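# Seat the power unit between the carrier's blue corner blocks

## Task

Place the power unit on the carrier so it sits down inside the space bounded by the blue corner blocks, then open the gripper and move the arm away from it.

## Robot and tools

Robot: two arms, left_arm and right_arm, each ending in a parallel gripper. Two head cameras, cam_head_left and cam_head_right (504x504 each), look down at the table. Occasionally a held part gets a short tug or a loose object gets nudged. Nothing may end up off the table, and the two arms must never collide or shove each other hard.

World frame: origin on the table surface midway between the arms, +x pointing out across the table, +z up, and left_arm sits toward +y. The arm names do not match image left and right. Every result prints, per arm, end_effector_position (metres) and end_effector_quat_wxyz in this frame. The printed position can be a little wrong, more so when the arm is stretched far. Gripper frame: fingers extend along the gripper's +z, and they open and close along its y. The reported point lies between the finger pads, roughly 1 cm back from the tips.

The 14-number row: every moving command uses one flat list of 14 values, each in [-1, 1], covering both arms even if only one moves: left_arm dx, dy, dz, rx, ry, rz, opening, then right_arm dx, dy, dz, rx, ry, rz, opening. The first six per arm are an offset, expressed in that gripper's own axes, from the gripper's pose as printed in the latest result that showed it (before any such result in a scene, or for a later call in the same reply, the offset counts from where the arm is when the action begins). Scale: 1.0 equals 0.6 m of translation or 180 degrees of rotation; rx, ry, rz form a single rotation vector. All zeros therefore means go back to that reference pose, not stay still. The opening is absolute, not an offset: +1 fully open (0.094 m), -1 fully closed.

execute_actions: argument actions, a list holding at most one item, plus optional pictures (boolean). An empty list just reports the state. {"rows": [[14 numbers], ...], "steps": n} plays up to 15 rows, one per control step of 1/30 s (default 15 steps); if there are fewer rows than steps the last is held. Each row is an offset from the same reference pose, not from the row before it. {"steps": n} alone (n up to 300) is a wait counted from the previous result. A rejected call moves nothing.

move: argument target (one 14-number row, same meaning as above) and optional speed in m/s, 0.002 to 0.5 (default 0.25; rotation capped at twice that in rad/s). Each gripper travels a straight line toward its target; both arms finish together, taking 0.5 to 10 s, and a path longer than 10 s is cut short. Rotation takes the shorter way. The path ignores obstacles and the other arm, and the real gripper trails it, wanders off it and can exceed the speed, especially near full reach. Openings are sent at the start. The result adds a move: line with the ending (done, off_target, moving, held, fault) and active limits (paced = pose clipped; held = some steps were blocked, after which the arm may jump fast), plus each gripper's distance from its target. If only one arm is named, the other finished fine.

wait: argument seconds, 0 to 10; the scene runs with no new command.

zoom_image: arguments camera (cam_head_left or cam_head_right) and region [x0, y0, x1, y1] in image pixels from the top-left, at most 504 by 504; gives a sharper crop of that camera's latest picture.

finished_scene: argument scene (integer 1 or 2); closes the current scene irreversibly and grades it, then starts any next one. The goal must be met and stay met. Ending a reply with no tool call also ends everything.

Controller behaviour: each step the commanded pose is limited to 70 mm and 16 degrees from the measured pose, then joints are driven by damped inverse kinematics with position favoured over orientation. A far target may need several calls; after an action, the arm only continues to its last clipped pose, so check the printed pose and send the remainder. Arms tend to finish a centimetre or more low; to hold an arm in place, send the correcting offset to its desired pose in the first call of a reply and zeros afterwards, raising the aim if it still sags. A Hand target line shows where the controller is currently steering. A pose unreachable line or HELD marks steps where the clearance check altered or blocked your command. Joint limits (rad): waist -2.618 to 3.054, shoulder 0 to 3.142, elbow 0 to 3.142, wrist pitch -1.571 to 1.571, wrist yaw -1.571 to 1.571, wrist roll -2.094 to 2.094.

Gripping: grip_measured reports finger opening on the command scale (the last joint value gives metres); each gripper may read off by about 1 mm. To keep hold, command roughly 0.03 below grip_measured; smaller gaps grip more gently. Pads push around 50 to 62 N, less on thin parts, with a brief spike at first contact.

Avoid drops, slips, slamming, hard impacts and heavy pressing: faster moves and targets set deeper past contact push harder, and a blocked arm keeps pushing until commanded otherwise. Holding loads heats motors; MOTOR HOT appears from 75 °C, at 90 °C the arm is halted 10 s, and at 100 °C it goes limp and falls (OVER-TEMPERATURE FAULT). The simulation keeps running while you compose replies. Camera intrinsics and world-to-camera transforms are supplied per camera and may be slightly off.

Each tool is called as name(argument=value, ...), one argument or row to a line, values as JSON.

## Session

execute_actions(
  actions=[],
)

zoom_image(
  camera="cam_head_left",
  region=[100, 150, 400, 400],
)

Scene clock: 0.00 s of 4400.00 s.
left_arm: end_effector_position=(+0.4072, +0.5042, +0.1777) grip_measured=+1.000 end_effector_quat_wxyz=(+0.372, -0.379, +0.842, -0.093) | right_arm: end_effector_position=(+0.3284, -0.4618, +0.1097) grip_measured=+1.000 end_effector_quat_wxyz=(+0.018, +0.149, +0.848, -0.509)
Joint positions: left_arm=[ 0.64   1.456  1.112 -0.474  0.256 -0.403  0.094] | right_arm=[ 0.294  1.906  1.22  -1.316  1.012  0.707  0.094]
Joint velocities: left_arm=[ 0.007 -0.002 -0.007  0.037 -0.022 -0.007  0.   ] | right_arm=[ 0.012  0.002  0.012  0.037 -0.007  0.007  0.   ]
Hand target (left_arm): +0.411, +0.506, +0.191; +0.391, -0.371, +0.838, -0.091
Hand target (right_arm): +0.332, -0.463, +0.115; +0.031, +0.154, +0.844, -0.512

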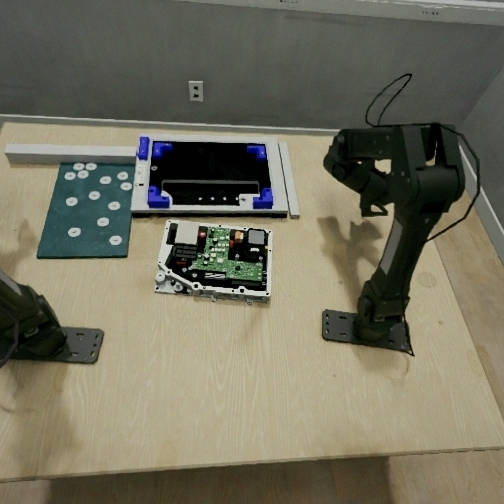

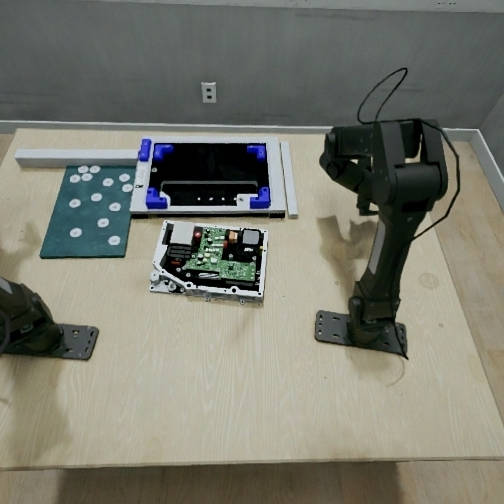

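Region (100, 150, 400, 400) of cam_head_left's 504x504 image, scaled by 1.680, with more detail than that image has.

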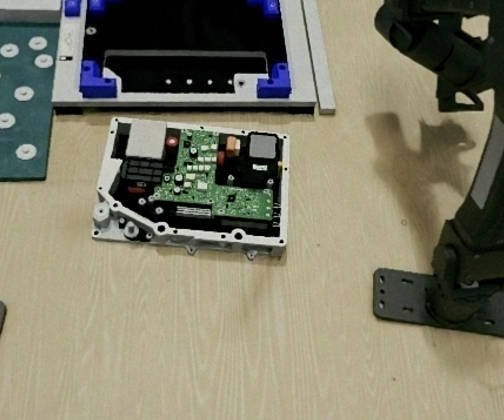

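zoom_image(
  camera="cam_head_left",
  region=[120, 125, 310, 225],
)

zoom_image(
  camera="cam_head_left",
  region=[145, 210, 285, 310],
)

zoom_image(
  camera="cam_head_right",
  region=[140, 210, 280, 310],
)

zoom_image(
  camera="cam_head_right",
  region=[120, 125, 310, 225],
)

Region (120, 125, 310, 225) of cam_head_left's 504x504 image, scaled by 2.653, with more detail than that image has; it fills the top 265 rows of this view, and the rest is white.

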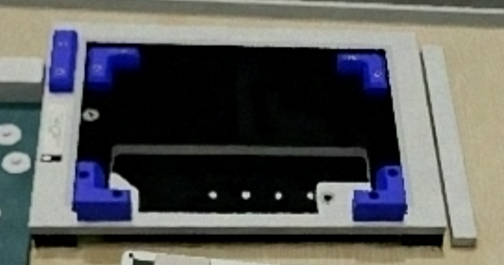

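Region (145, 210, 285, 310) of cam_head_left's 504x504 image, scaled by 3.600, with more detail than that image has; it fills the top 360 rows of this view, and the rest is white.

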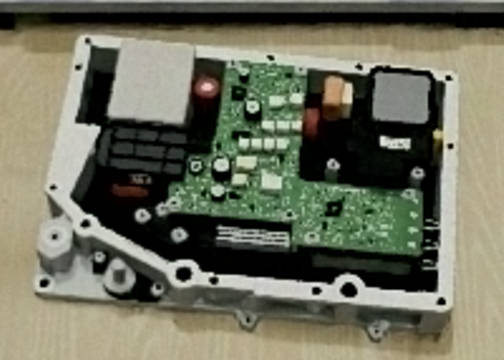

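Region (140, 210, 280, 310) of cam_head_right's 504x504 image, scaled by 3.600, with more detail than that image has; it fills the top 360 rows of this view, and the rest is white.

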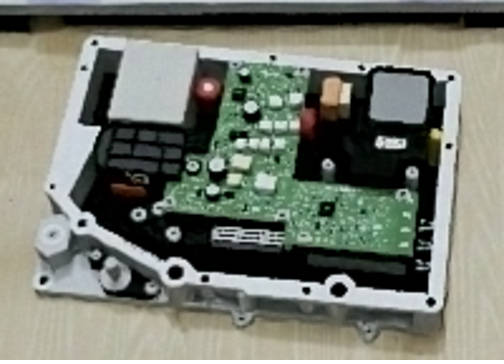

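Region (120, 125, 310, 225) of cam_head_right's 504x504 image, scaled by 2.653, with more detail than that image has; it fills the top 265 rows of this view, and the rest is white.

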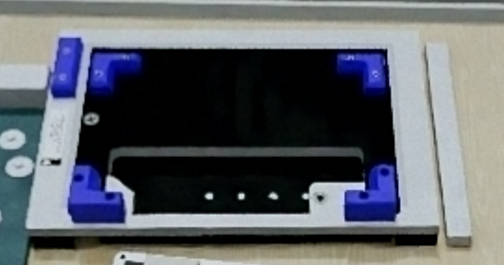

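move(
  target=[0,0,-0.1,-0.047,0.256,0.294,1,0,0,-0.1,-0.338,0.034,-0.063,1],
  speed=0.4,
)

Scene clock: 30.73 s of 4400.00 s.
left_arm: end_effector_position=(+0.3655, +0.5006, +0.2045) grip_measured=+1.000 end_effector_quat_wxyz=(+0.046, +0.053, +0.997, +0.025) | right_arm: end_effector_position=(+0.3330, -0.4074, +0.1312) grip_measured=+1.000 end_effector_quat_wxyz=(-0.012, +0.064, +0.998, -0.007)
Joint positions: left_arm=[ 0.569  1.903  2.    -1.563  0.002  0.579  0.094] | right_arm=[-0.036  1.67   1.423 -1.346  0.017 -0.084  0.094]
Joint velocities: left_arm=[ 0.002  0.007  0.002 -0.037 -0.022  0.081  0.   ] | right_arm=[-0.007 -0.032 -0.002 -0.022 -0.007 -0.007  0.   ]
Hand target (left_arm): +0.366, +0.496, +0.219; +0.063, +0.063, +0.995, +0.036
Hand target (right_arm): +0.337, -0.409, +0.140; -0.002, +0.064, +0.998, -0.003
Off the commanded pose (left_arm): 0.016 m, 6 deg.
Off the commanded pose (right_arm): 0.008 m, 1 deg.
joint sent to its limit (left arm) — the command would take joint 4 (wrist pitch) past its lower limit, so that joint was sent only as far as its limit.
After step 90, 25.50 s passed at rest.
move: off_target (left_arm)

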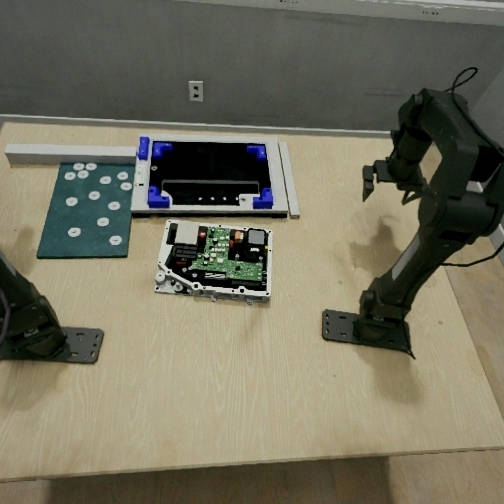

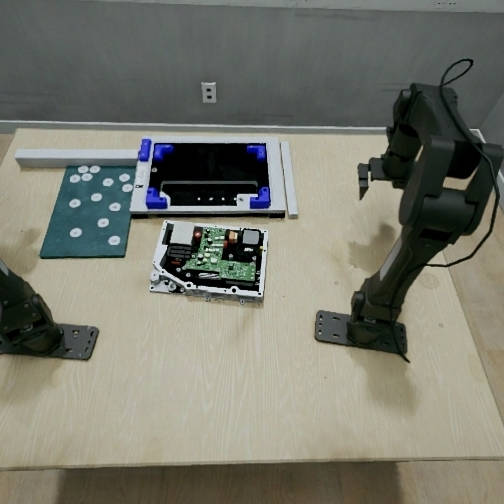

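move(
  target=[0.182,-0.687,0.105,0.018,0.028,0.008,0,0.268,0.417,0.035,0,0,0,-0.4],
  speed=0.4,
)

zoom_image(
  camera="cam_head_left",
  region=[120, 180, 320, 320],
)

zoom_image(
  camera="cam_head_right",
  region=[120, 180, 320, 320],
)

Scene clock: 39.90 s of 4400.00 s.
left_arm: end_effector_position=(+0.2122, +0.1140, +0.0977) grip_measured=+0.002 end_effector_quat_wxyz=(-0.024, +0.068, +0.997, +0.018) | right_arm: end_effector_position=(+0.1917, -0.1491, +0.1046) grip_measured=-0.397 end_effector_quat_wxyz=(-0.036, +0.064, +0.997, -0.014)
Joint positions: left_arm=[-0.792  1.666  1.284 -1.248  0.01  -0.752  0.047] | right_arm=[ 1.074  1.525  1.166 -1.275 -0.043  1.024  0.028]
Joint velocities: left_arm=[ 0.017  0.012 -0.022 -0.037 -0.007 -0.022 -0.   ] | right_arm=[-0.012 -0.007 -0.017  0.037  0.022  0.066 -0.001]
Hand target (left_arm): +0.220, +0.106, +0.106; -0.003, +0.065, +0.998, +0.007
Hand target (right_arm): +0.200, -0.140, +0.110; -0.020, +0.064, +0.998, -0.003
Off the commanded pose (left_arm): 0.017 m, 3 deg.
Off the commanded pose (right_arm): 0.018 m, 3 deg.
After step 90, 4.30 s passed at rest.
move: off_target (left_arm, right_arm)

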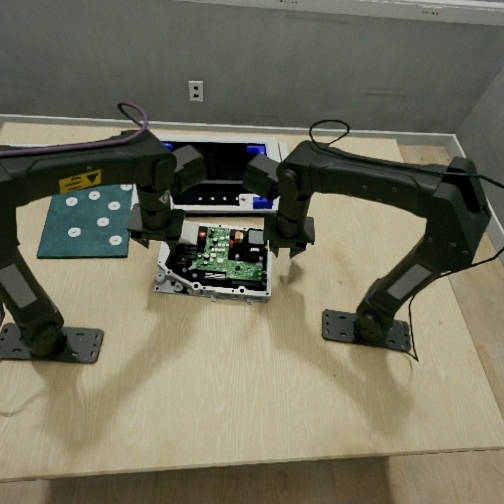

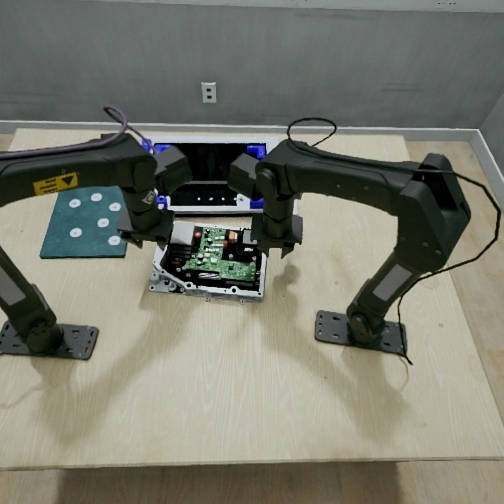

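Region (120, 180, 320, 320) of cam_head_left's 504x504 image, scaled by 2.520, with more detail than that image has; it fills the top 353 rows of this view, and the rest is white.

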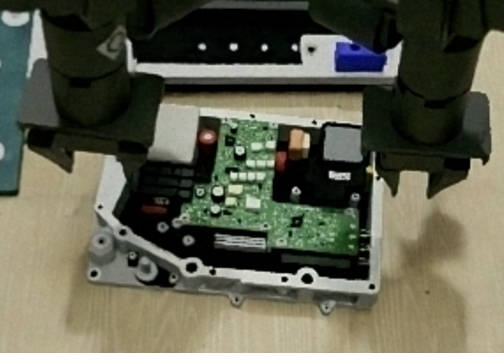

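Region (120, 180, 320, 320) of cam_head_right's 504x504 image, scaled by 2.520, with more detail than that image has; it fills the top 353 rows of this view, and the rest is white.

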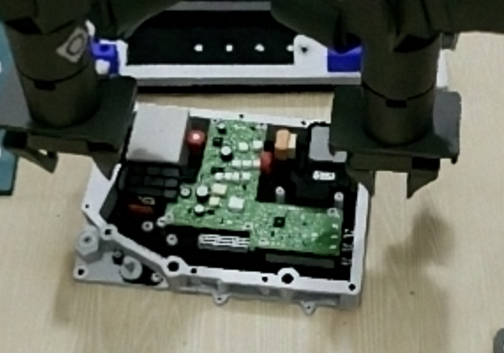

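move(
  target=[-0.03,-0.018,0.04,0,-0.015,0,0,-0.04,0.05,0.055,0,-0.022,0,-0.4],
)

zoom_image(
  camera="cam_head_left",
  region=[120, 180, 320, 320],
)

zoom_image(
  camera="cam_head_right",
  region=[120, 180, 320, 320],
)

Scene clock: 47.53 s of 4400.00 s.
left_arm: end_effector_position=(+0.2245, +0.1038, +0.0723) grip_measured=+0.002 end_effector_quat_wxyz=(-0.011, +0.067, +0.998, +0.018) | right_arm: end_effector_position=(+0.2161, -0.1225, +0.0735) grip_measured=-0.397 end_effector_quat_wxyz=(-0.008, +0.064, +0.998, -0.010)
Joint positions: left_arm=[-0.792  1.726  1.25  -1.136 -0.007 -0.755  0.047] | right_arm=[ 1.09   1.646  1.166 -1.116 -0.003  1.043  0.028]
Joint velocities: left_arm=[-0.002 -0.012  0.002  0.007 -0.037  0.051  0.001] | right_arm=[-0.017 -0.012 -0.007 -0.051  0.007 -0.11   0.   ]
Hand target (left_arm): +0.228, +0.102, +0.073; -0.000, +0.068, +0.998, +0.017
Hand target (right_arm): +0.217, -0.123, +0.069; -0.002, +0.063, +0.998, -0.016
Off the commanded pose (left_arm): 0.004 m, 1 deg.
Off the commanded pose (right_arm): 0.004 m, 1 deg.
After step 90, 3.70 s passed at rest.
move: done

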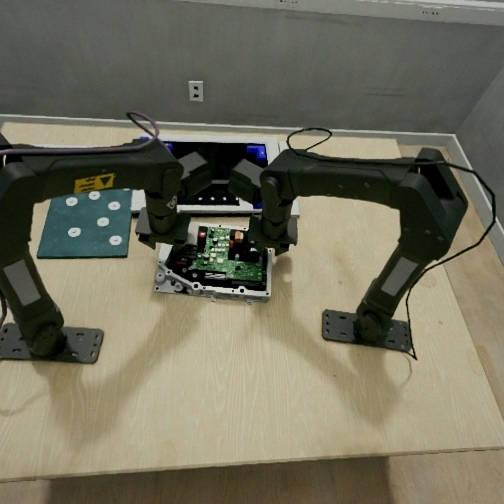

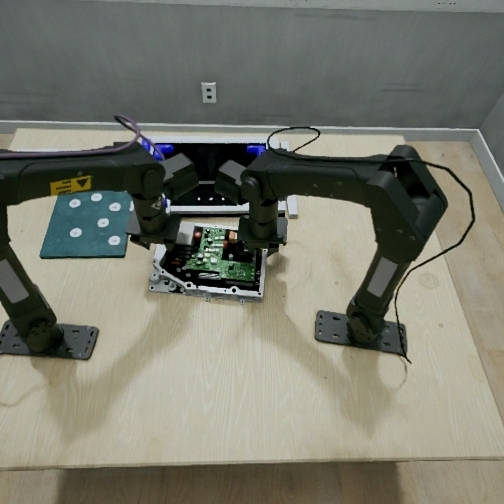

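Region (120, 180, 320, 320) of cam_head_left's 504x504 image, scaled by 2.520, with more detail than that image has; it fills the top 353 rows of this view, and the rest is white.

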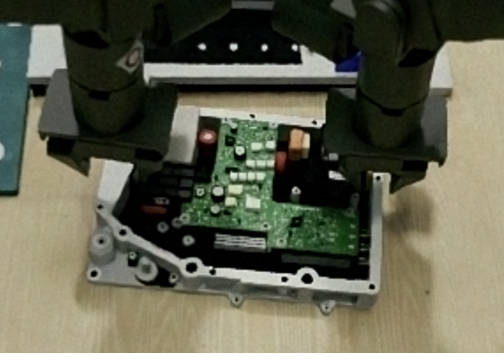

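Region (120, 180, 320, 320) of cam_head_right's 504x504 image, scaled by 2.520, with more detail than that image has; it fills the top 353 rows of this view, and the rest is white.

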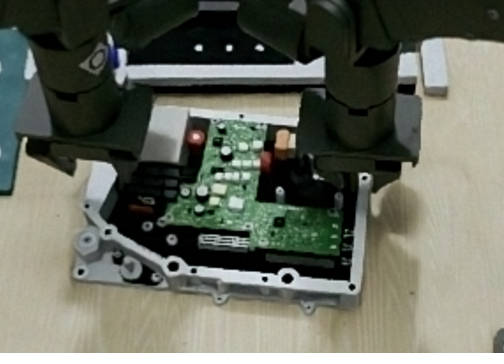

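move(
  target=[0,0.003,0.065,0,0,0,0,0.01,-0.012,0.07,0,0,0,-0.4],
  speed=0.04,
)

zoom_image(
  camera="cam_head_left",
  region=[120, 180, 320, 320],
)

zoom_image(
  camera="cam_head_right",
  region=[120, 180, 320, 320],
)

Scene clock: 52.50 s of 4400.00 s.
left_arm: end_effector_position=(+0.2207, +0.1082, +0.0518) grip_measured=+0.002 end_effector_quat_wxyz=(-0.014, +0.068, +0.997, +0.020) | right_arm: end_effector_position=(+0.2063, -0.1304, +0.0445) grip_measured=-0.398 end_effector_quat_wxyz=(-0.019, +0.065, +0.998, -0.010)
Joint positions: left_arm=[-0.792  1.732  1.172 -1.059 -0.007 -0.754  0.047] | right_arm=[ 1.09   1.646  1.045 -1.007 -0.019  1.043  0.028]
Joint velocities: left_arm=[-0.012 -0.002 -0.012 -0.007 -0.007 -0.007 -0.001] | right_arm=[ 0.002  0.012 -0.007 -0.007 -0.037 -0.007 -0.   ]
Hand target (left_arm): +0.223, +0.108, +0.034; -0.012, +0.067, +0.998, +0.018
Hand target (right_arm): +0.208, -0.131, +0.032; -0.009, +0.064, +0.998, -0.010
Off the commanded pose (left_arm): 0.019 m, 0 deg.
Off the commanded pose (right_arm): 0.013 m, 1 deg.
After step 90, 0.67 s passed at rest.
move: off_target (left_arm, right_arm)

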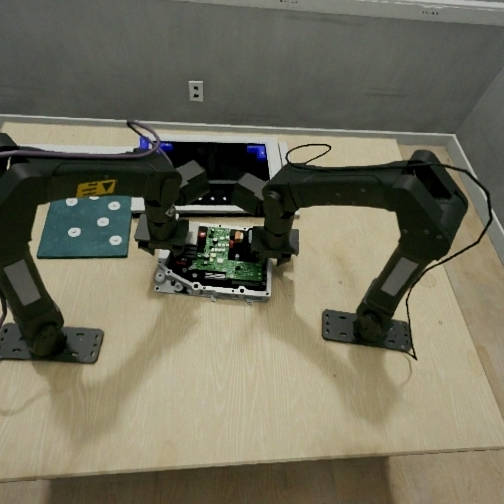

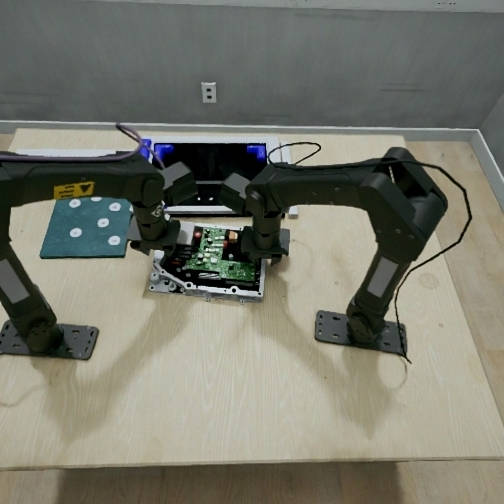

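Region (120, 180, 320, 320) of cam_head_left's 504x504 image, scaled by 2.520, with more detail than that image has; it fills the top 353 rows of this view, and the rest is white.

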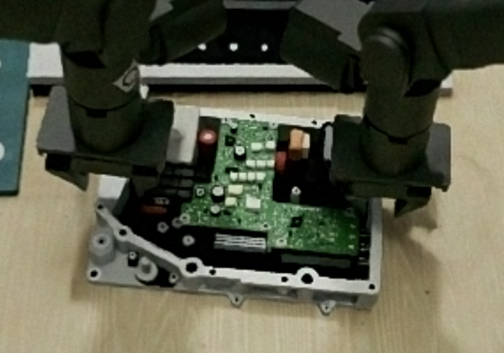

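Region (120, 180, 320, 320) of cam_head_right's 504x504 image, scaled by 2.520, with more detail than that image has; it fills the top 353 rows of this view, and the rest is white.

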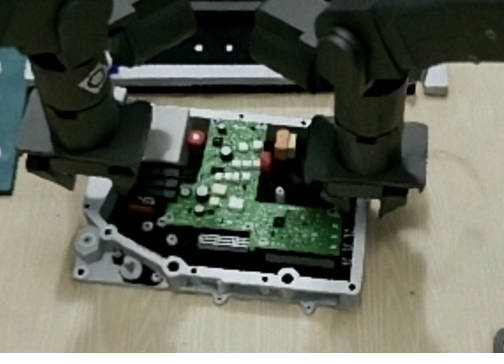

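move(
  target=[0,0.016,-0.008,0,0,0,0,0,-0.01,-0.008,0,0,0,-0.4],
  speed=0.04,
)

move(
  target=[0,0,0.03,0,0,0,-0.05,0,0,0.025,0,0,0,-0.45],
  speed=0.03,
)

zoom_image(
  camera="cam_head_left",
  region=[120, 180, 320, 320],
)

Scene clock: 58.23 s of 4400.00 s.
left_arm: end_effector_position=(+0.2217, +0.1095, +0.0532) grip_measured=+0.002 end_effector_quat_wxyz=(-0.016, +0.069, +0.997, +0.017) | right_arm: end_effector_position=(+0.2062, -0.1304, +0.0453) grip_measured=-0.398 end_effector_quat_wxyz=(-0.018, +0.062, +0.998, -0.009)
Joint positions: left_arm=[-0.782  1.728  1.173 -1.062  0.    -0.741  0.047] | right_arm=[ 1.09   1.643  1.045 -1.009 -0.02   1.037  0.028]
Joint velocities: left_arm=[ 0.002 -0.002  0.007  0.022  0.007  0.007 -0.001] | right_arm=[-0.027 -0.017 -0.007  0.007 -0.051  0.095 -0.001]
Hand target (left_arm): +0.222, +0.117, +0.057; -0.014, +0.067, +0.997, +0.020
Hand target (right_arm): +0.206, -0.136, +0.049; -0.019, +0.065, +0.998, -0.010
Off the commanded pose (left_arm): 0.009 m, 0 deg.
Off the commanded pose (right_arm): 0.007 m, 0 deg.
After step 90, 2.03 s passed at rest.
move: done

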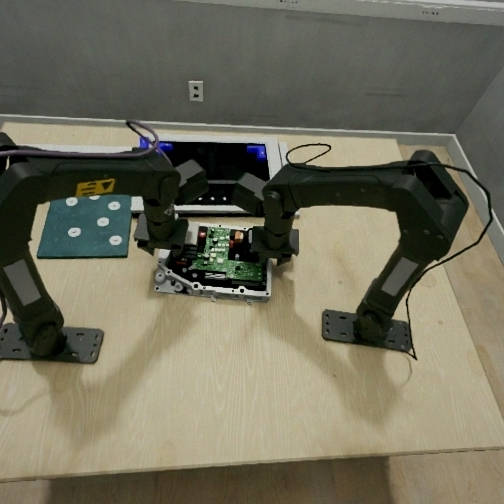

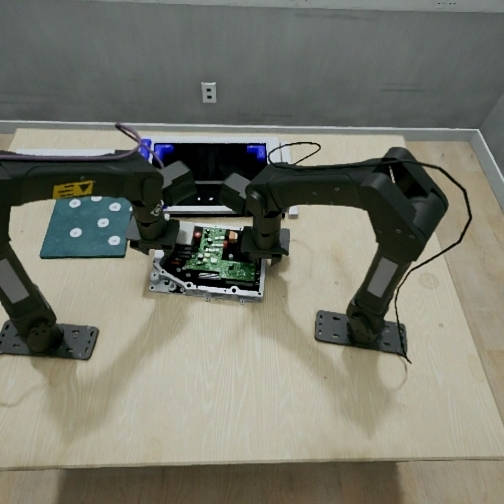

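Scene clock: 59.07 s of 4400.00 s.
left_arm: end_effector_position=(+0.2212, +0.1091, +0.0516) grip_measured=-0.048 end_effector_quat_wxyz=(-0.015, +0.069, +0.997, +0.013) | right_arm: end_effector_position=(+0.2065, -0.1297, +0.0448) grip_measured=-0.448 end_effector_quat_wxyz=(-0.018, +0.062, +0.998, -0.008)
Joint positions: left_arm=[-0.782  1.724  1.163 -1.05   0.004 -0.741  0.045] | right_arm=[ 1.09   1.643  1.043 -1.003 -0.021  1.037  0.026]
Joint velocities: left_arm=[ 0.007  0.002 -0.022  0.095  0.022  0.022 -0.001] | right_arm=[ 0.007 -0.007 -0.002 -0.066  0.037  0.066 -0.   ]
Hand target (left_arm): +0.221, +0.111, +0.036; -0.017, +0.069, +0.997, +0.017
Hand target (right_arm): +0.205, -0.131, +0.031; -0.019, +0.062, +0.998, -0.010
Off the commanded pose (left_arm): 0.016 m, 0 deg.
Off the commanded pose (right_arm): 0.015 m, 0 deg.
move: off_target (left_arm, right_arm)

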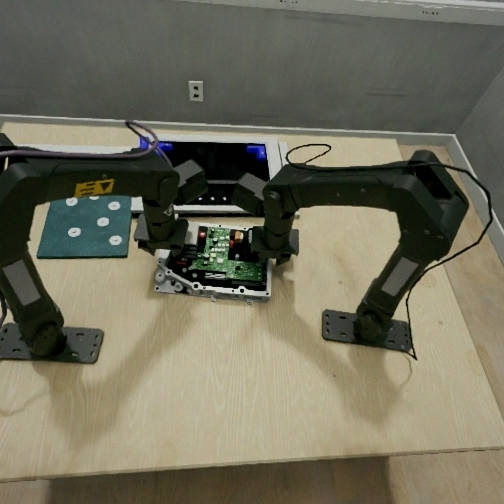

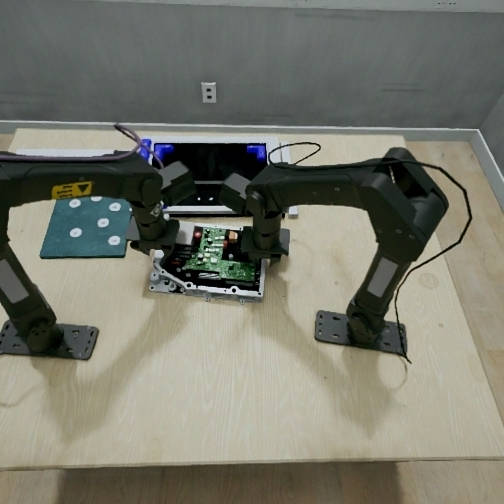

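Region (120, 180, 320, 320) of cam_head_left's 504x504 image, scaled by 2.520, with more detail than that image has; it fills the top 353 rows of this view, and the rest is white.

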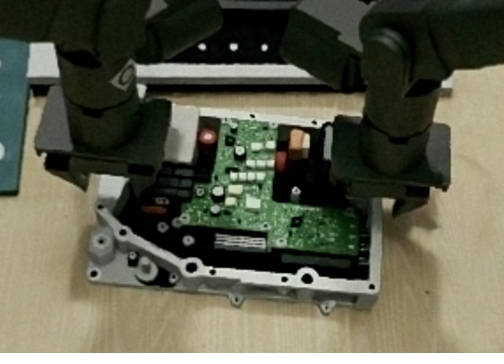

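Considerable stiction; use bigger offsets.

move(
  target=[0.01,0.03,-0.02,0,0,0,0,0.01,-0.025,-0.02,0,0,0,-0.4],
  speed=0.04,
)

move(
  target=[0,0,0.045,0,0,0,0,0,0,0.04,0,0,0,-0.4],
  speed=0.03,
)

zoom_image(
  camera="cam_head_left",
  region=[120, 180, 320, 320],
)

Scene clock: 67.23 s of 4400.00 s.
left_arm: end_effector_position=(+0.2167, +0.1240, +0.0588) grip_measured=-0.002 end_effector_quat_wxyz=(-0.020, +0.070, +0.997, +0.018) | right_arm: end_effector_position=(+0.2044, -0.1330, +0.0559) grip_measured=-0.403 end_effector_quat_wxyz=(-0.012, +0.060, +0.998, -0.001)
Joint positions: left_arm=[-0.761  1.676  1.137 -1.086  0.003 -0.718  0.047] | right_arm=[ 1.09   1.599  1.043 -1.031 -0.019  1.033  0.028]
Joint velocities: left_arm=[-0.012  0.002 -0.007 -0.066 -0.022  0.007  0.   ] | right_arm=[-0.007 -0.022 -0.022 -0.037 -0.022 -0.037 -0.001]
Hand target (left_arm): +0.218, +0.127, +0.064; -0.015, +0.069, +0.997, +0.013
Hand target (right_arm): +0.199, -0.143, +0.057; -0.018, +0.062, +0.998, -0.008
Off the commanded pose (left_arm): 0.007 m, 1 deg.
Off the commanded pose (right_arm): 0.012 m, 1 deg.
After step 90, 4.30 s passed at rest.
move: off_target (right_arm)

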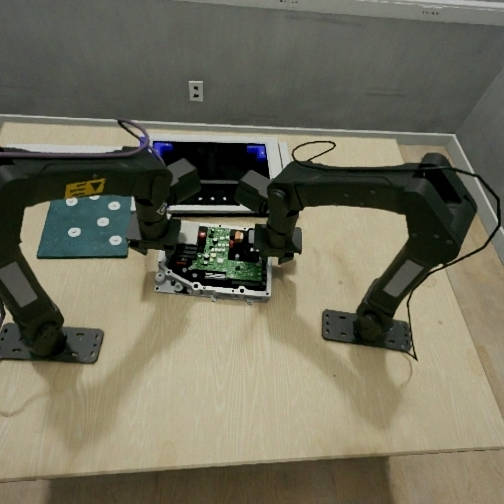

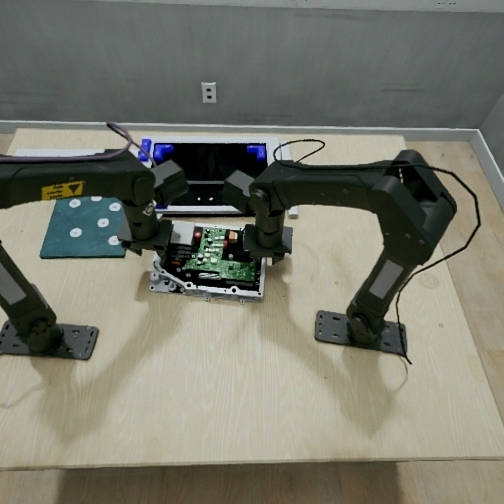

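Scene clock: 68.40 s of 4400.00 s.
left_arm: end_effector_position=(+0.2133, +0.1279, +0.0335) grip_measured=-0.002 end_effector_quat_wxyz=(-0.026, +0.070, +0.997, +0.024) | right_arm: end_effector_position=(+0.2034, -0.1330, +0.0387) grip_measured=-0.403 end_effector_quat_wxyz=(-0.013, +0.060, +0.998, +0.001)
Joint positions: left_arm=[-0.761  1.706  1.062 -0.997  0.003 -0.718  0.047] | right_arm=[ 1.09   1.617  0.99  -0.957 -0.024  1.033  0.028]
Joint velocities: left_arm=[-0.002 -0.022 -0.012  0.007  0.007 -0.022  0.   ] | right_arm=[ 0.002 -0.002 -0.007  0.007  0.022 -0.022 -0.   ]
Hand target (left_arm): +0.216, +0.125, +0.032; -0.020, +0.070, +0.997, +0.018
Hand target (right_arm): +0.204, -0.133, +0.032; -0.012, +0.060, +0.998, -0.001
Off the commanded pose (left_arm): 0.004 m, 1 deg.
Off the commanded pose (right_arm): 0.007 m, 0 deg.
move: done

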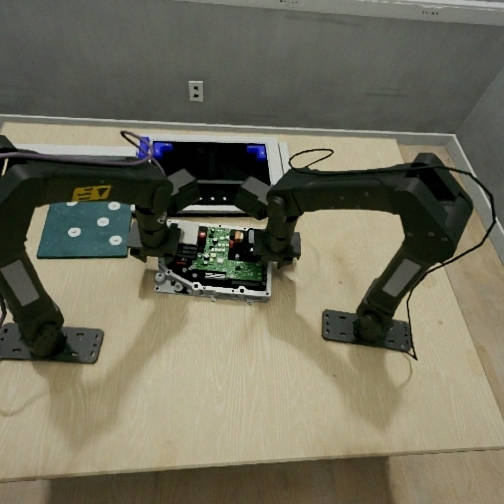

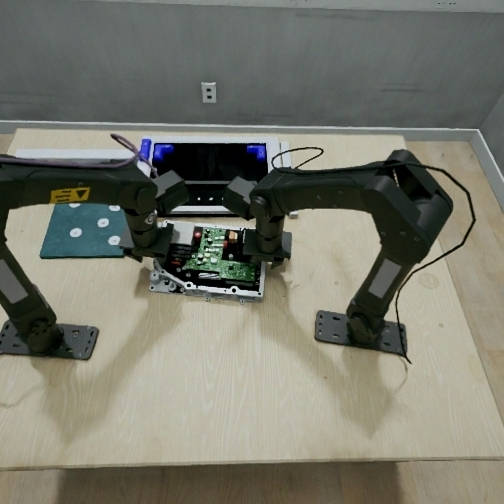

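Region (120, 180, 320, 320) of cam_head_left's 504x504 image, scaled by 2.520, with more detail than that image has; it fills the top 353 rows of this view, and the rest is white.

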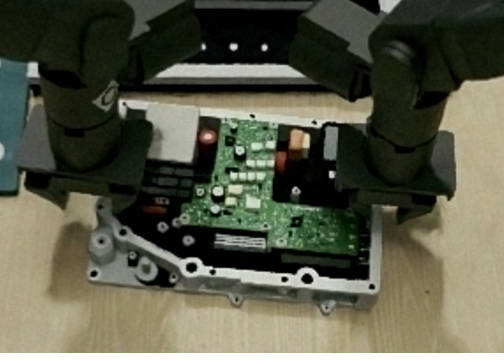

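move(
  target=[0,-0.012,0,0,0,0,-1,0,0,0.008,0,0,0,-1],
  speed=0.02,
)

move(
  target=[0,0,-0.15,0,0,0,-1,0,0,-0.15,0,0,0,-1],
  speed=0.05,
)

Scene clock: 72.77 s of 4400.00 s.
left_arm: end_effector_position=(+0.2120, +0.1182, +0.0324) grip_measured=-0.632 end_effector_quat_wxyz=(-0.026, +0.077, +0.997, +0.006) | right_arm: end_effector_position=(+0.2049, -0.1260, +0.0388) grip_measured=-0.809 end_effector_quat_wxyz=(-0.012, +0.059, +0.998, +0.016)
Joint positions: left_arm=[-0.771  1.709  1.062 -0.97   0.029 -0.713  0.017] | right_arm=[ 1.092  1.617  0.99  -0.931 -0.038  1.033  0.009]
Joint velocities: left_arm=[-0.012 -0.012  0.002  0.007  0.051  0.051 -0.   ] | right_arm=[ 0.002  0.002  0.007  0.037  0.037 -0.037 -0.   ]
Hand target (left_arm): +0.212, +0.121, +0.033; -0.025, +0.070, +0.997, +0.023
Hand target (right_arm): +0.203, -0.133, +0.034; -0.014, +0.059, +0.998, +0.001
Off the commanded pose (left_arm): 0.003 m, 2 deg.
Off the commanded pose (right_arm): 0.009 m, 2 deg.
After step 90, 0.67 s passed at rest.
move: done

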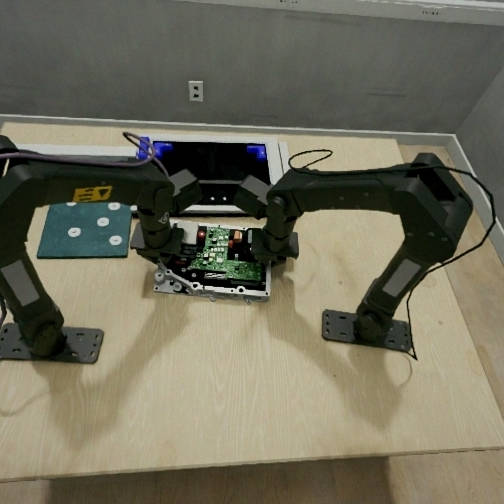

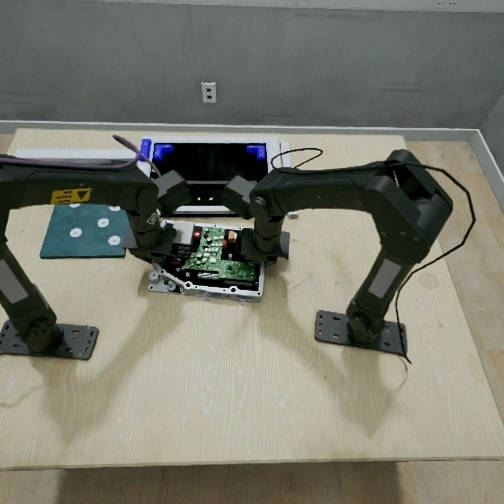

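Scene clock: 74.90 s of 4400.00 s.
left_arm: end_effector_position=(+0.2077, +0.1167, +0.0961) grip_measured=-0.632 end_effector_quat_wxyz=(-0.057, +0.080, +0.995, +0.020) | right_arm: end_effector_position=(+0.1984, -0.1273, +0.0993) grip_measured=-0.809 end_effector_quat_wxyz=(-0.040, +0.058, +0.997, -0.003)
Joint positions: left_arm=[-0.771  1.695  1.304 -1.289  0.053 -0.704  0.017] | right_arm=[ 1.092  1.596  1.215 -1.239 -0.063  1.031  0.009]
Joint velocities: left_arm=[ 0.017  0.022  0.012 -0.037 -0.051 -0.037 -0.   ] | right_arm=[-0.007  0.002  0.012  0.037  0.037  0.007  0.   ]
Hand target (left_arm): +0.216, +0.117, +0.121; -0.026, +0.076, +0.997, +0.006
Hand target (right_arm): +0.206, -0.129, +0.127; -0.012, +0.059, +0.998, +0.016
Off the commanded pose (left_arm): 0.028 m, 4 deg.
Off the commanded pose (right_arm): 0.031 m, 4 deg.
move: off_target (left_arm, right_arm)

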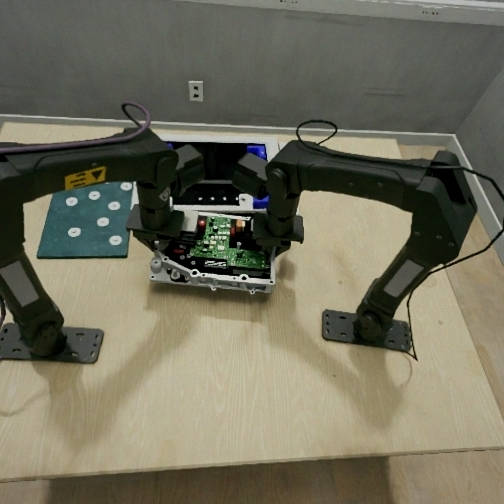

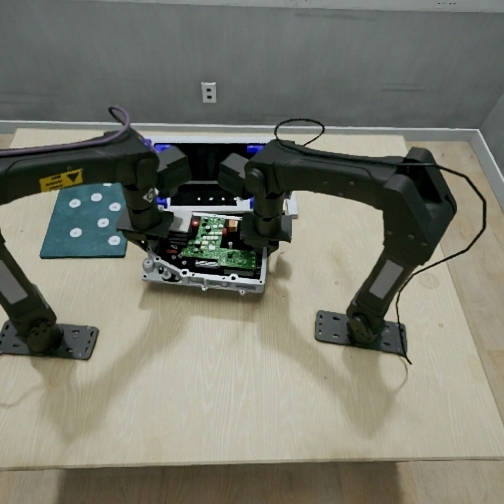

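move(
  target=[0,0,-0.1,0,-0.04,0,-1,0,0,-0.1,0,-0.04,0,-1],
  speed=0.05,
)

move(
  target=[-0.395,0.065,-0.075,0,-0.02,-0.043,-1,-0.45,0.07,-0.075,0,-0.02,-0.041,-1],
  speed=0.08,
)

zoom_image(
  camera="cam_head_left",
  region=[110, 90, 310, 230],
)

Scene clock: 82.30 s of 4400.00 s.
left_arm: end_effector_position=(+0.2076, +0.1176, +0.1301) grip_measured=-0.632 end_effector_quat_wxyz=(-0.034, +0.083, +0.995, +0.031) | right_arm: end_effector_position=(+0.1966, -0.1263, +0.1309) grip_measured=-0.809 end_effector_quat_wxyz=(-0.016, +0.061, +0.998, -0.022)
Joint positions: left_arm=[-0.799  1.665  1.409 -1.406  0.007 -0.728  0.017] | right_arm=[ 1.139  1.59   1.336 -1.37  -0.004  1.085  0.009]
Joint velocities: left_arm=[-0.007  0.022 -0.007  0.022 -0.154 -0.066  0.   ] | right_arm=[-0.002 -0.007 -0.012 -0.022  0.022 -0.066 -0.001]
Hand target (left_arm): +0.213, +0.114, +0.155; +0.005, +0.081, +0.997, +0.014
Hand target (right_arm): +0.202, -0.127, +0.158; +0.022, +0.059, +0.998, -0.005
Off the commanded pose (left_arm): 0.027 m, 5 deg.
Off the commanded pose (right_arm): 0.029 m, 5 deg.
After step 90, 2.80 s passed at rest.
move: off_target (left_arm, right_arm)

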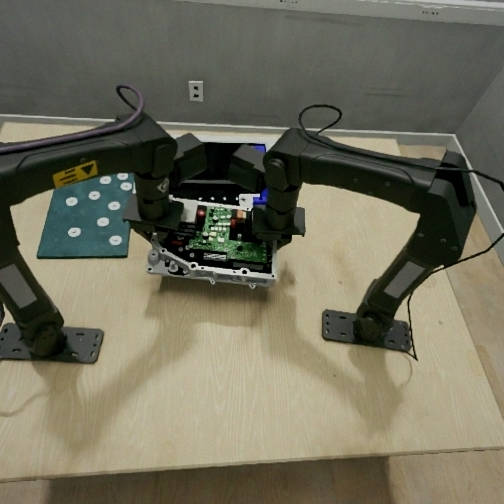

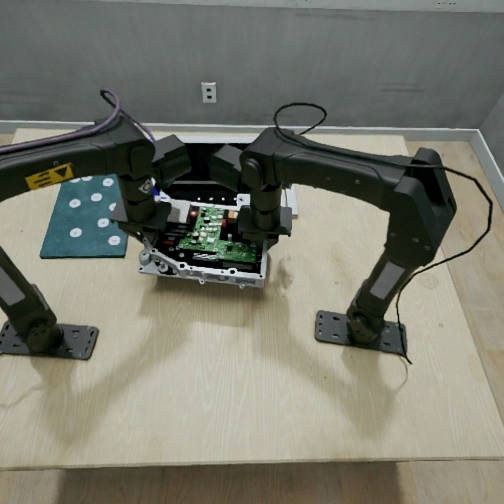

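Scene clock: 86.10 s of 4400.00 s.
left_arm: end_effector_position=(+0.4411, +0.1211, +0.1213) grip_measured=-0.632 end_effector_quat_wxyz=(+0.022, +0.019, +0.999, +0.018) | right_arm: end_effector_position=(+0.4634, -0.1206, +0.1287) grip_measured=-0.809 end_effector_quat_wxyz=(+0.047, -0.002, +0.999, -0.005)
Joint positions: left_arm=[-0.406  2.358  2.377 -1.567 -0.052 -0.464  0.017] | right_arm=[ 0.688  2.391  2.463 -1.565  0.056  0.506  0.009]
Joint velocities: left_arm=[-0.007 -0.012 -0.007  0.022 -0.037 -0.051 -0.   ] | right_arm=[ 0.002  0.022 -0.002 -0.051 -0.066  0.007 -0.001]
Hand target (left_arm): +0.448, +0.116, +0.160; +0.071, +0.020, +0.997, -0.009
Hand target (right_arm): +0.469, -0.114, +0.167; +0.096, -0.007, +0.995, +0.020
Off the commanded pose (left_arm): 0.040 m, 3 deg.
Off the commanded pose (right_arm): 0.039 m, 4 deg.
joint sent to its limit (left arm) — the command would take joint 4 (wrist pitch) past its lower limit, so that joint was sent only as far as its limit.
joint sent to its limit (right arm) — the command would take joint 4 (wrist pitch) past its lower limit, so that joint was sent only as far as its limit.
move: off_target (left_arm, right_arm)

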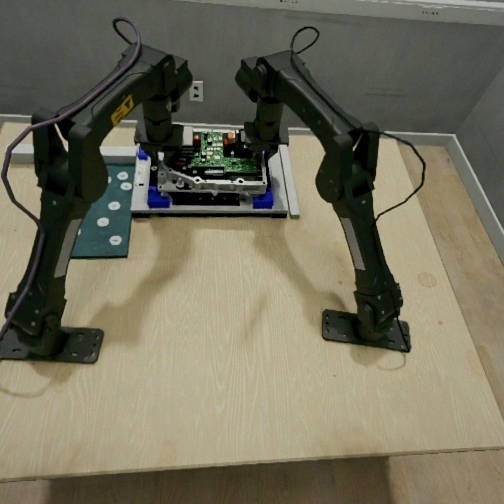

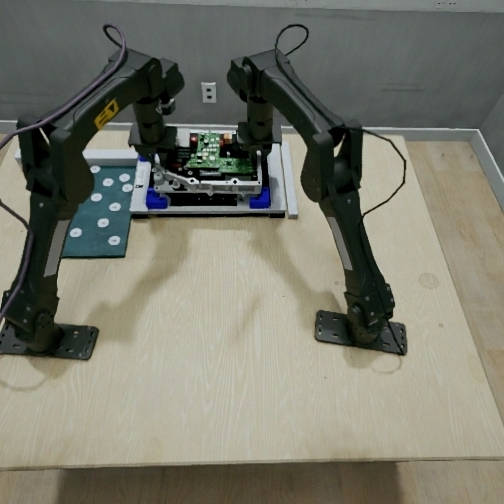

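Region (110, 90, 310, 230) of cam_head_left's 504x504 image, scaled by 2.520, with more detail than that image has; it fills the top 353 rows of this view, and the rest is white.

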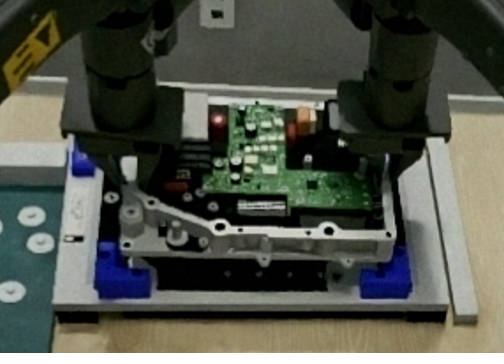

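move(
  target=[-0.022,0,-0.03,0,0,0.005,-1,-0.025,-0.01,-0.022,0,0.005,0,-1],
  speed=0.02,
)

zoom_image(
  camera="cam_head_left",
  region=[110, 90, 310, 230],
)

zoom_image(
  camera="cam_head_right",
  region=[110, 90, 310, 230],
)

Scene clock: 91.83 s of 4400.00 s.
left_arm: end_effector_position=(+0.4382, +0.1205, +0.0941) grip_measured=-0.632 end_effector_quat_wxyz=(-0.013, +0.024, +0.999, +0.024) | right_arm: end_effector_position=(+0.4616, -0.1219, +0.0985) grip_measured=-0.809 end_effector_quat_wxyz=(+0.007, -0.004, +1.000, -0.005)
Joint positions: left_arm=[-0.402  2.415  2.368 -1.567 -0.031 -0.45   0.017] | right_arm=[ 0.672  2.452  2.453 -1.565  0.016  0.487  0.009]
Joint velocities: left_arm=[-0.007  0.007 -0.002 -0.022 -0.007 -0.007 -0.   ] | right_arm=[-0.002  0.002 -0.012  0.037  0.022  0.037  0.   ]
Hand target (left_arm): +0.451, +0.121, +0.139; +0.048, +0.027, +0.998, +0.005
Hand target (right_arm): +0.474, -0.127, +0.143; +0.066, -0.001, +0.998, +0.008
Off the commanded pose (left_arm): 0.048 m, 4 deg.
Off the commanded pose (right_arm): 0.048 m, 4 deg.
joint sent to its limit (left arm) — the command would take joint 4 (wrist pitch) past its lower limit, so that joint was sent only as far as its limit.
joint sent to its limit (right arm) — the command would take joint 4 (wrist pitch) past its lower limit, so that joint was sent only as far as its limit.
After step 90, 1.40 s passed at rest.
move: off_target (left_arm, right_arm)

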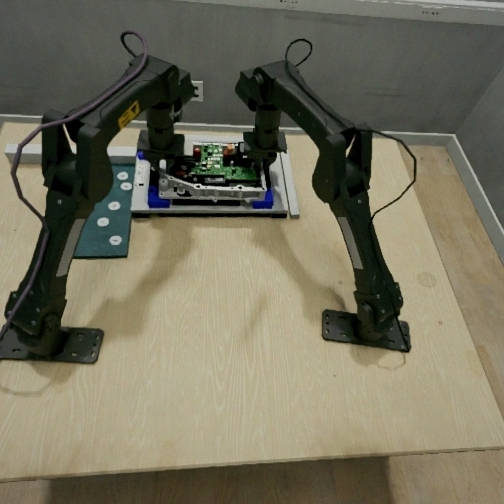

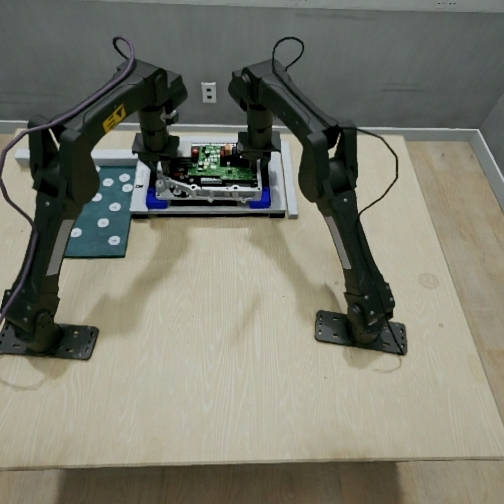

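Region (110, 90, 310, 230) of cam_head_left's 504x504 image, scaled by 2.520, with more detail than that image has; it fills the top 353 rows of this view, and the rest is white.

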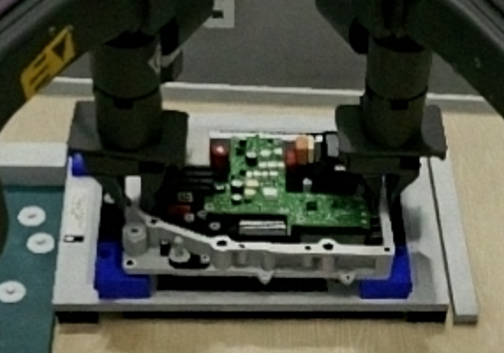

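Region (110, 90, 310, 230) of cam_head_right's 504x504 image, scaled by 2.520, with more detail than that image has; it fills the top 353 rows of this view, and the rest is white.

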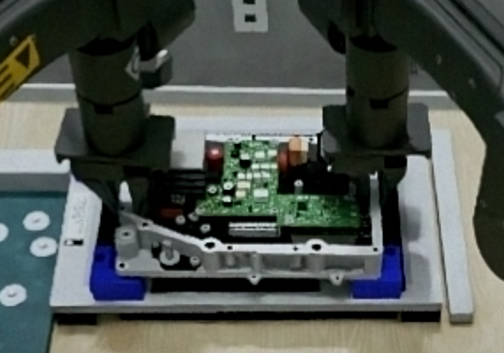

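move(
  target=[-0.045,0,-0.085,0,-0.04,0,-1,-0.05,-0.003,-0.08,0,-0.04,0,-1],
  speed=0.02,
)

zoom_image(
  camera="cam_head_left",
  region=[110, 90, 310, 230],
)

zoom_image(
  camera="cam_head_right",
  region=[110, 90, 310, 230],
)

Scene clock: 101.63 s of 4400.00 s.
left_arm: end_effector_position=(+0.4541, +0.1196, +0.1045) grip_measured=-0.632 end_effector_quat_wxyz=(+0.021, +0.024, +0.999, +0.026) | right_arm: end_effector_position=(+0.4779, -0.1223, +0.1086) grip_measured=-0.809 end_effector_quat_wxyz=(+0.039, -0.005, +0.999, -0.005)
Joint positions: left_arm=[-0.4    2.435  2.445 -1.567 -0.065 -0.448  0.017] | right_arm=[ 0.666  2.474  2.534 -1.565  0.044  0.479  0.009]
Joint velocities: left_arm=[-0.007 -0.002 -0.007  0.007  0.022 -0.066  0.   ] | right_arm=[ 0.002  0.002  0.017 -0.037  0.007 -0.037 -0.   ]
Hand target (left_arm): +0.464, +0.118, +0.144; +0.075, +0.027, +0.997, +0.010
Hand target (right_arm): +0.489, -0.123, +0.146; +0.092, -0.005, +0.996, +0.007
Off the commanded pose (left_arm): 0.042 m, 3 deg.
Off the commanded pose (right_arm): 0.040 m, 4 deg.
joint sent to its limit (left arm) — the command would take joint 4 (wrist pitch) past its lower limit, so that joint was sent only as far as its limit.
joint sent to its limit (right arm) — the command would take joint 4 (wrist pitch) past its lower limit, so that joint was sent only as far as its limit.
After step 90, 3.40 s passed at rest.
move: off_target (left_arm, right_arm)

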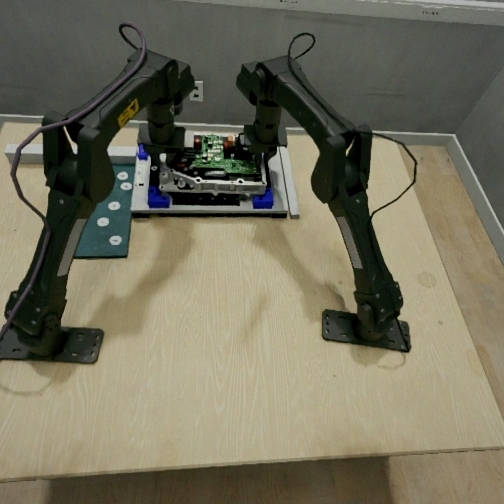

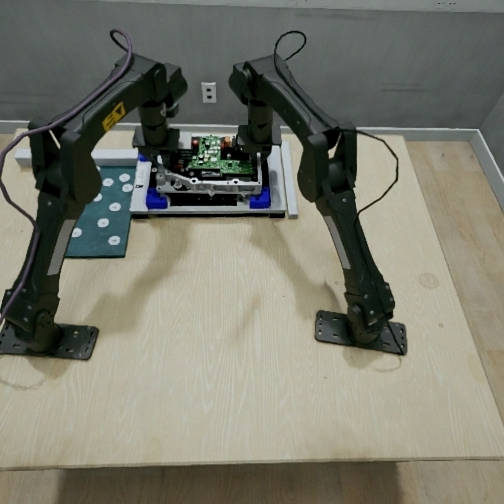

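Region (110, 90, 310, 230) of cam_head_left's 504x504 image, scaled by 2.520, with more detail than that image has; it fills the top 353 rows of this view, and the rest is white.

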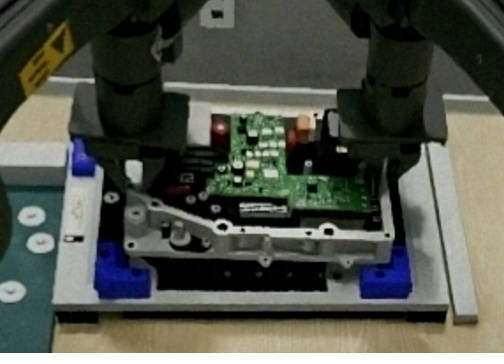

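Region (110, 90, 310, 230) of cam_head_right's 504x504 image, scaled by 2.520, with more detail than that image has; it fills the top 353 rows of this view, and the rest is white.

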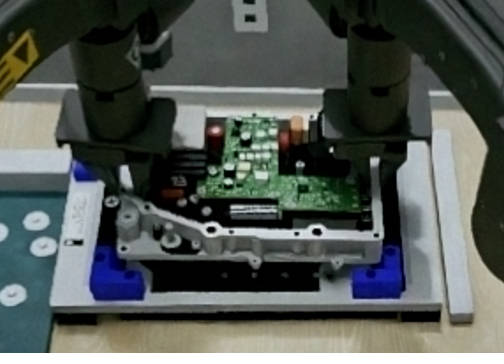

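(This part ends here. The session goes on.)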